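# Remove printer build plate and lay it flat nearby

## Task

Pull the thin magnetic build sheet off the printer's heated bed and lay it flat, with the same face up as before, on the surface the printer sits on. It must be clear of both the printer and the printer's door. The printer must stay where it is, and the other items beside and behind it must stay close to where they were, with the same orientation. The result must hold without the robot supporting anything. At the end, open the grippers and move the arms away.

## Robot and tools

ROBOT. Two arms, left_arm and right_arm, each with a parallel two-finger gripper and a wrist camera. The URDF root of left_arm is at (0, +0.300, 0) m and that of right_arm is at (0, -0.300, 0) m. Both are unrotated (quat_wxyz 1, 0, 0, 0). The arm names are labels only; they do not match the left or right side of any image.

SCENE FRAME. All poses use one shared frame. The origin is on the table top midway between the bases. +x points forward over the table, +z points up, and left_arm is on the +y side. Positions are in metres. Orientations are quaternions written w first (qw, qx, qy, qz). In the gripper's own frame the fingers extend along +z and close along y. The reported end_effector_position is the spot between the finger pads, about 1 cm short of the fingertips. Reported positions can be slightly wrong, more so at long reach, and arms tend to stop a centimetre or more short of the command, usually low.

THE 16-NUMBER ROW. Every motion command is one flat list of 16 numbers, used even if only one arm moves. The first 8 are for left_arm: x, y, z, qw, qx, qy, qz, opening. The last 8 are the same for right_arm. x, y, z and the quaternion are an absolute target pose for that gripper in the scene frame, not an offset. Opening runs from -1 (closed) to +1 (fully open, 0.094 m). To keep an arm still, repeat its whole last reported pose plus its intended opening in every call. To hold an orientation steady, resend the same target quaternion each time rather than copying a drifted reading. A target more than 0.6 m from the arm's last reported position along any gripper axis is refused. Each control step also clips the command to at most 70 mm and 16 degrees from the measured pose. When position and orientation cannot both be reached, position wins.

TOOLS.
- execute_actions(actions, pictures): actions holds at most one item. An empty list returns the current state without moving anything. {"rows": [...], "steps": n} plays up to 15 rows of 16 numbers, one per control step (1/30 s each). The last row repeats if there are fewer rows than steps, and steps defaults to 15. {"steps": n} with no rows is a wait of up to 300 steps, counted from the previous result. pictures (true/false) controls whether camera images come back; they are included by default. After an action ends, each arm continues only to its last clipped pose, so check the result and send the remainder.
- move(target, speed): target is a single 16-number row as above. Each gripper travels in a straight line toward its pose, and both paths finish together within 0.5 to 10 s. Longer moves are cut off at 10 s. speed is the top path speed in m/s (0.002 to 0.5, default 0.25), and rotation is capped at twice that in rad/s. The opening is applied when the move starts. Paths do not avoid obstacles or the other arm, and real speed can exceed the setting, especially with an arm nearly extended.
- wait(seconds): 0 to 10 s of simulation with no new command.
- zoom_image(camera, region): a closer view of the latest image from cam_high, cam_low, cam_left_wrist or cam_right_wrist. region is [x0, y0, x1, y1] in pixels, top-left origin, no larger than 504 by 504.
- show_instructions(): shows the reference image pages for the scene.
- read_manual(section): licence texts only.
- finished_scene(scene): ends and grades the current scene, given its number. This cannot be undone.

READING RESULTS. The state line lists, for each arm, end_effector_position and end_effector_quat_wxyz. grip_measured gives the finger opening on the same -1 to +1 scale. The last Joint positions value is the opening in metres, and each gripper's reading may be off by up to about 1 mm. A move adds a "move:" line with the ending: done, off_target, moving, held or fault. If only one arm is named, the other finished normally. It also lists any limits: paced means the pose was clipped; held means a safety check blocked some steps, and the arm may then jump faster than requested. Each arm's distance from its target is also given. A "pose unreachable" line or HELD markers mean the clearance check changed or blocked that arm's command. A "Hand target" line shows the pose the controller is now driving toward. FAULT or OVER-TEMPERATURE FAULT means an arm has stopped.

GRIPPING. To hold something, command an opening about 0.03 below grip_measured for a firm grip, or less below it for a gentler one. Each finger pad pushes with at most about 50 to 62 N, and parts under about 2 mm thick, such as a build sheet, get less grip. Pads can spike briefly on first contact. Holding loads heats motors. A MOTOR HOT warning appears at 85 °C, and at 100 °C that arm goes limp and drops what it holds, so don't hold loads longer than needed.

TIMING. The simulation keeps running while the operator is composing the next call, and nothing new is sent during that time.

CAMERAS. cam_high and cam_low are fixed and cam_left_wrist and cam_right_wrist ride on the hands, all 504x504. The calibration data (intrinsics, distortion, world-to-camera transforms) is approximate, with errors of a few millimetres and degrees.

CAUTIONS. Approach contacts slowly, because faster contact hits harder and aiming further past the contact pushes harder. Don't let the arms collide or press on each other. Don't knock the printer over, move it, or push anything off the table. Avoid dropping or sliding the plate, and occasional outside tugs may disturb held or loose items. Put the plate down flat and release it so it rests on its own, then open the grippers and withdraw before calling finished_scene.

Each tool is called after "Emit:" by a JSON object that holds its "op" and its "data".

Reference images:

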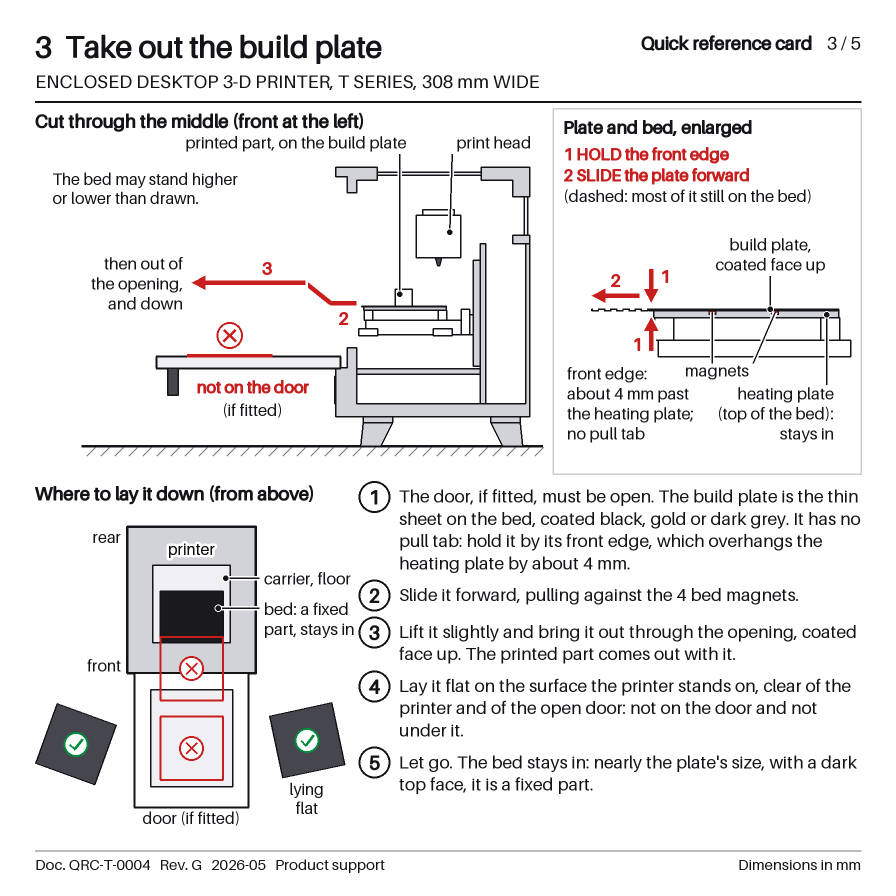

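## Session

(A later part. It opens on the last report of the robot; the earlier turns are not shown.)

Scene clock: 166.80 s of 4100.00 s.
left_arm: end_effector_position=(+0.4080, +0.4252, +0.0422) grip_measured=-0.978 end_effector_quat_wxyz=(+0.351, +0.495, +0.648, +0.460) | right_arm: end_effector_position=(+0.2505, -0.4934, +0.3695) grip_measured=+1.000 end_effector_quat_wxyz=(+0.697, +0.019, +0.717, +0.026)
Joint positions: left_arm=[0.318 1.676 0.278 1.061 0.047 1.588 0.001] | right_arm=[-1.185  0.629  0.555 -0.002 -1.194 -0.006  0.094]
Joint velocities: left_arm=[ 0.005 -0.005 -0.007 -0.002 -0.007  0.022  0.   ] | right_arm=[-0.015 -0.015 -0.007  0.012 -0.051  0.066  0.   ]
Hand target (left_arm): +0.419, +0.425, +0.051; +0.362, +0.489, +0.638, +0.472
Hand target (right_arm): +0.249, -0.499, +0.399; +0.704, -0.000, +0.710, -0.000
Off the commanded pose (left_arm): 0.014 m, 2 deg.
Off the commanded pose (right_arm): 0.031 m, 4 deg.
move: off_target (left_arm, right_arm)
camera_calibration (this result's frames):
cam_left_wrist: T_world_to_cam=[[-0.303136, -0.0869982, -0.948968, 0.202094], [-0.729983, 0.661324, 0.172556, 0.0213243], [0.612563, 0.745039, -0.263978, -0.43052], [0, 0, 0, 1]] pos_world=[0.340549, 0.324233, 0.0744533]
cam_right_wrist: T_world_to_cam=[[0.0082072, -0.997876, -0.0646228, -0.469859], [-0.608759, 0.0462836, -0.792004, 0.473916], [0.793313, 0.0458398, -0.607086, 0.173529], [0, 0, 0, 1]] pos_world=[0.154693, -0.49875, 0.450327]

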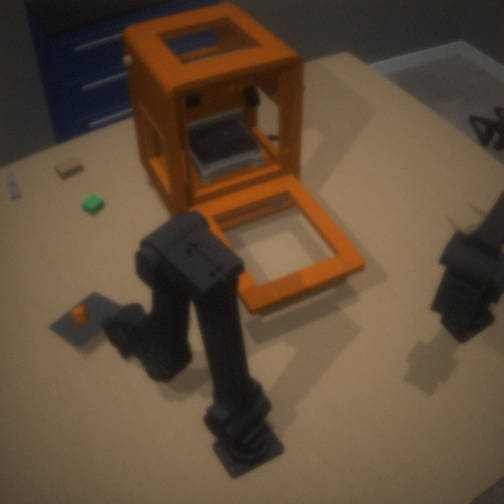

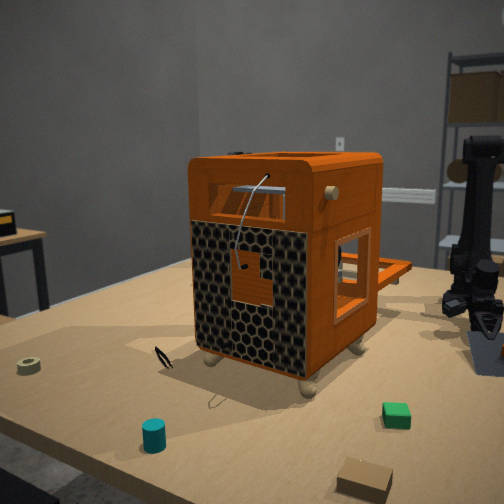

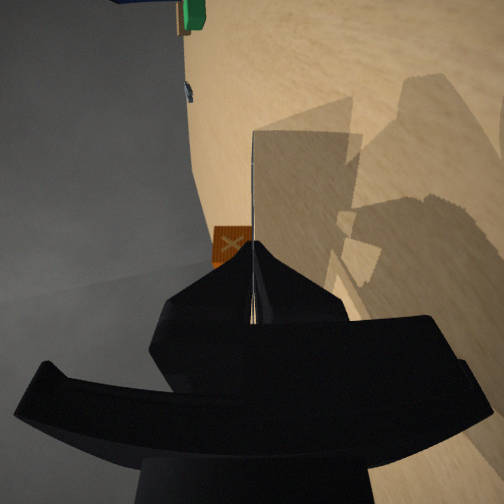

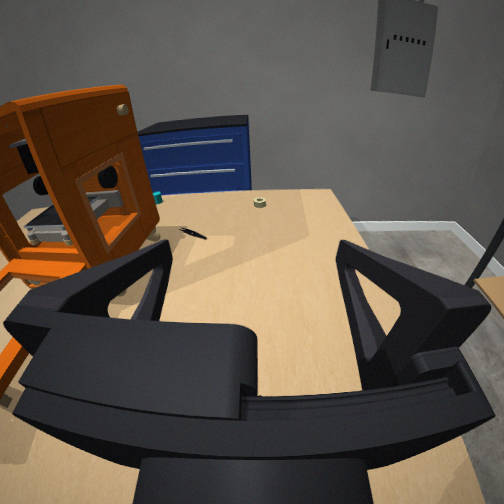

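Emit:
{"op": "move", "data": {"target": [0.42,0.425,0.048,0.362,0.489,0.6376,0.472,-0.6, 0.25,-0.5,0.4,0.704,0,0.71,0,1], "speed": 0.02}}

Emit:
{"op": "move", "data": {"target": [0.345,0.405,0.046,0.327,0.513,0.668,0.426,-0.6, 0.25,-0.5,0.4,0.704,0,0.71,0,1], "speed": 0.02}}

Scene clock: 171.53 s of 4100.00 s.
left_arm: end_effector_position=(+0.4085, +0.4254, +0.0418) grip_measured=-0.602 end_effector_quat_wxyz=(+0.352, +0.494, +0.647, +0.463) | right_arm: end_effector_position=(+0.2505, -0.4933, +0.3685) grip_measured=+1.000 end_effector_quat_wxyz=(+0.696, +0.020, +0.717, +0.027)
Joint positions: left_arm=[0.318 1.688 0.278 1.081 0.047 1.588 0.019] | right_arm=[-1.185  0.629  0.553 -0.002 -1.194 -0.006  0.094]
Joint velocities: left_arm=[-0.005 -0.005 -0.007 -0.007  0.051  0.066  0.   ] | right_arm=[-0.015 -0.015 -0.012 -0.007 -0.081 -0.007  0.   ]
Hand target (left_arm): +0.420, +0.425, +0.048; +0.362, +0.489, +0.638, +0.472
Hand target (right_arm): +0.249, -0.499, +0.399; +0.704, -0.000, +0.710, -0.000
Off the commanded pose (left_arm): 0.013 m, 2 deg.
Off the commanded pose (right_arm): 0.032 m, 4 deg.
move: off_target (left_arm, right_arm)
camera_calibration (this result's frames):
cam_left_wrist: T_world_to_cam=[[-0.296249, -0.0847348, -0.951345, 0.198257], [-0.73122, 0.660917, 0.168836, 0.0224698], [0.614453, 0.74566, -0.257756, -0.432329], [0, 0, 0, 1]] pos_world=[0.34081, 0.324319, 0.0733817]
cam_right_wrist: T_world_to_cam=[[0.00816021, -0.99776, -0.0663922, -0.469132], [-0.609327, 0.0476829, -0.791484, 0.473754], [0.792877, 0.0469132, -0.607573, 0.173767], [0, 0, 0, 1]] pos_world=[0.154723, -0.498823, 0.449398]

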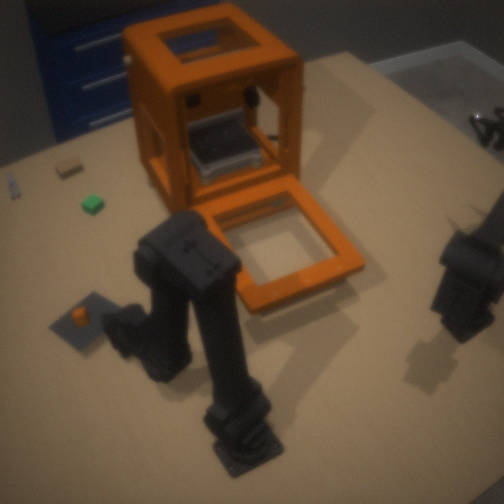

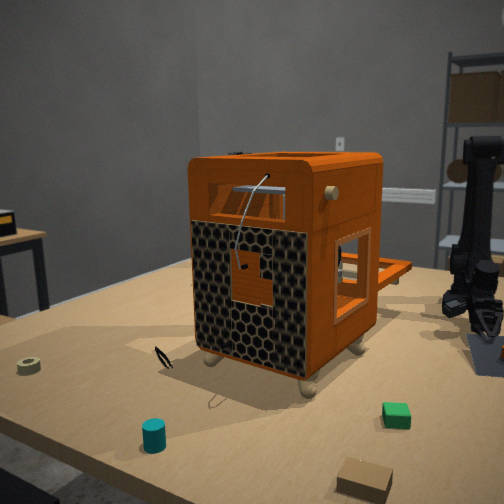

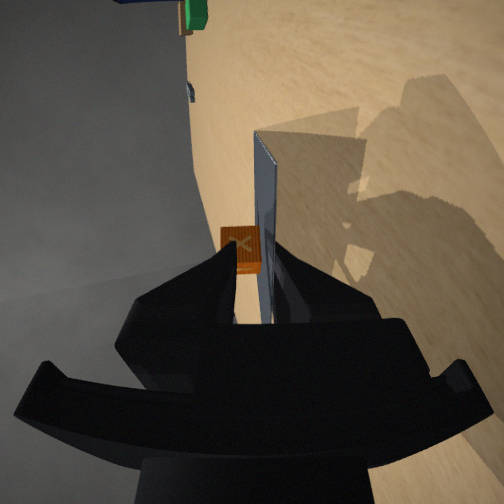

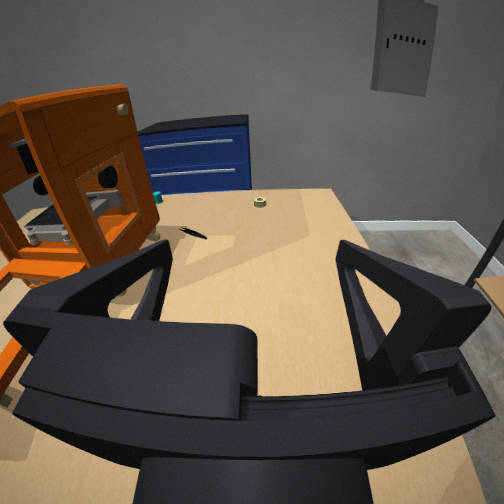

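Scene clock: 175.20 s of 4100.00 s.
left_arm: end_effector_position=(+0.3483, +0.4046, +0.0444) grip_measured=-0.602 end_effector_quat_wxyz=(+0.329, +0.512, +0.670, +0.425) | right_arm: end_effector_position=(+0.2505, -0.4934, +0.3695) grip_measured=+1.000 end_effector_quat_wxyz=(+0.697, +0.019, +0.717, +0.026)
Joint positions: left_arm=[0.318 1.424 0.138 0.849 0.052 1.588 0.019] | right_arm=[-1.185  0.629  0.555 -0.002 -1.194 -0.006  0.094]
Joint velocities: left_arm=[-0.024  0.005 -0.007 -0.007  0.095 -0.022 -0.   ] | right_arm=[-0.005  0.005  0.012 -0.002  0.022 -0.037  0.   ]
Hand target (left_arm): +0.345, +0.405, +0.046; +0.328, +0.513, +0.669, +0.426
Hand target (right_arm): +0.249, -0.499, +0.399; +0.704, -0.000, +0.710, -0.000
Off the commanded pose (left_arm): 0.004 m, 0 deg.
Off the commanded pose (right_arm): 0.031 m, 4 deg.
move: off_target (right_arm)
camera_calibration (this result's frames):
cam_left_wrist: T_world_to_cam=[[-0.391183, -0.11603, -0.912969, 0.22515], [-0.708313, 0.671338, 0.218172, -0.0226697], [0.587596, 0.732013, -0.344801, -0.360438], [0, 0, 0, 1]] pos_world=[0.28381, 0.305189, 0.0862216]
cam_right_wrist: T_world_to_cam=[[0.0082072, -0.997876, -0.0646228, -0.469859], [-0.608759, 0.0462836, -0.792004, 0.473916], [0.793313, 0.0458398, -0.607086, 0.173529], [0, 0, 0, 1]] pos_world=[0.154693, -0.49875, 0.450327]

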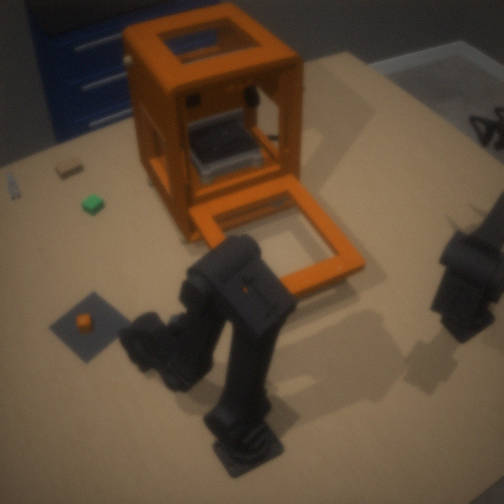

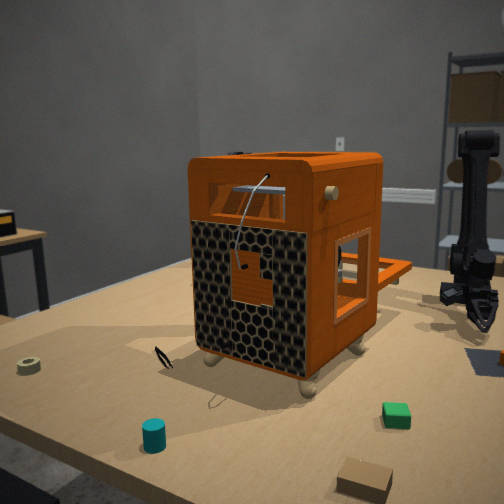

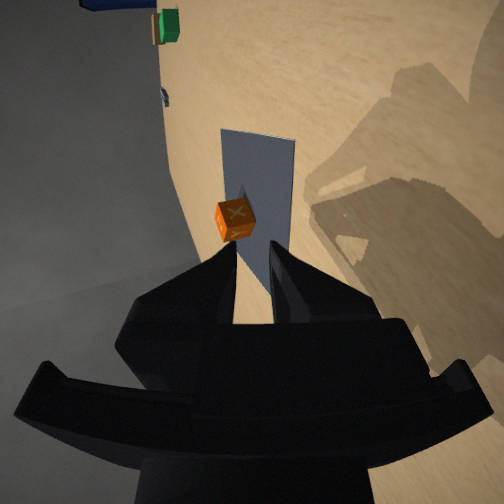

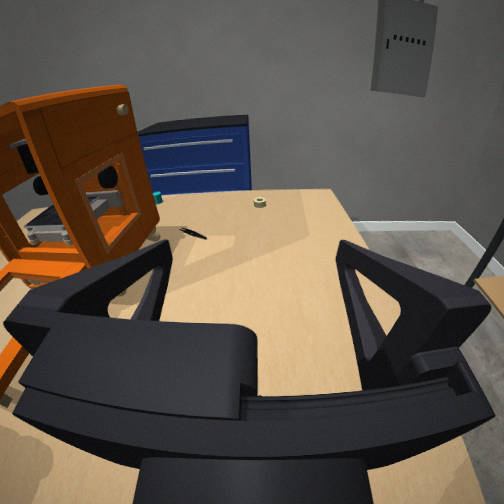

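Emit:
{"op": "move", "data": {"target": [0.25,0.36,0.25,0.327,0.513,0.668,0.426,1, 0.25,-0.5,0.4,0.704,0,0.71,0,1]}}

Emit:
{"op": "finished_scene", "data": {"scene": 1}}

Scene clock: 178.77 s of 4100.00 s.
left_arm: end_effector_position=(+0.2567, +0.3635, +0.2164) grip_measured=+1.000 end_effector_quat_wxyz=(+0.310, +0.524, +0.678, +0.412) | right_arm: end_effector_position=(+0.2505, -0.4933, +0.3683) grip_measured=+1.000 end_effector_quat_wxyz=(+0.696, +0.020, +0.717, +0.027)
Joint positions: left_arm=[ 0.213  0.229  0.358 -0.617 -0.049  1.558  0.094] | right_arm=[-1.185  0.629  0.553 -0.002 -1.194 -0.006  0.094]
Joint velocities: left_arm=[-0.005 -0.005  0.012 -0.007 -0.007  0.022  0.   ] | right_arm=[ 0.005  0.005 -0.002 -0.022 -0.081  0.037  0.   ]
Hand target (left_arm): +0.257, +0.362, +0.247; +0.327, +0.514, +0.669, +0.427
Hand target (right_arm): +0.249, -0.499, +0.399; +0.704, -0.000, +0.710, -0.000
Off the commanded pose (left_arm): 0.034 m, 3 deg.
Off the commanded pose (right_arm): 0.032 m, 4 deg.
move: off_target (left_arm, right_arm)
camera_calibration (this result's frames):
cam_left_wrist: T_world_to_cam=[[-0.43996, -0.112316, -0.890966, 0.347901], [-0.694705, 0.671269, 0.258425, -0.109688], [0.569052, 0.732655, -0.373358, -0.20653], [0, 0, 0, 1]] pos_world=[0.194388, 0.26402, 0.261205]
cam_right_wrist: T_world_to_cam=[[0.00815066, -0.997737, -0.066746, -0.468987], [-0.60944, 0.0479627, -0.79138, 0.473722], [0.79279, 0.047128, -0.60767, 0.173815], [0, 0, 0, 1]] pos_world=[0.154729, -0.498838, 0.449213]

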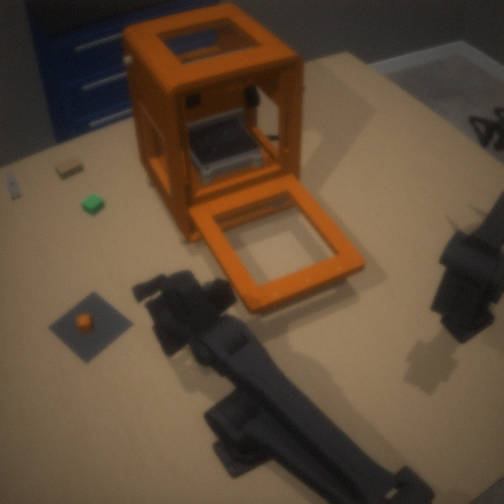

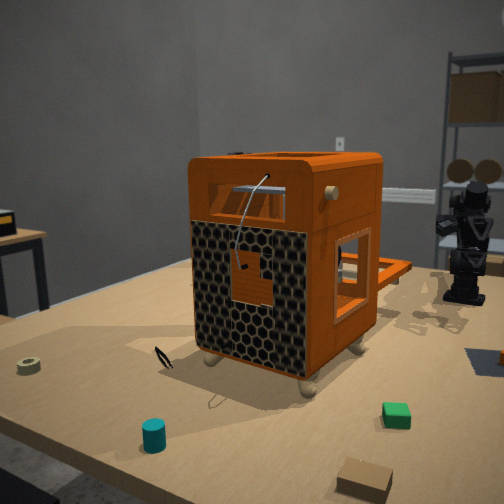

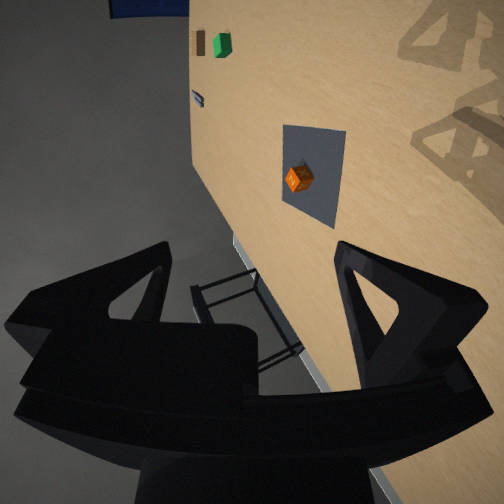

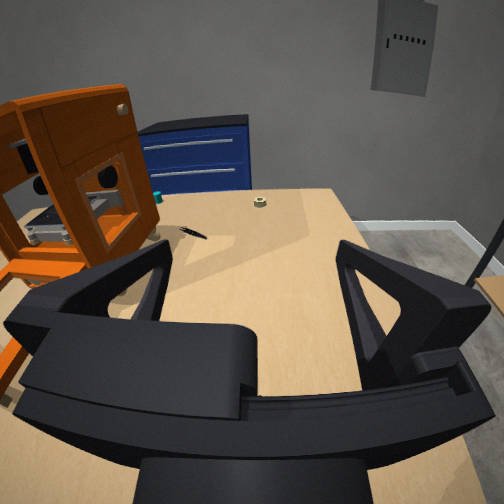

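The scene is finished: the task was done.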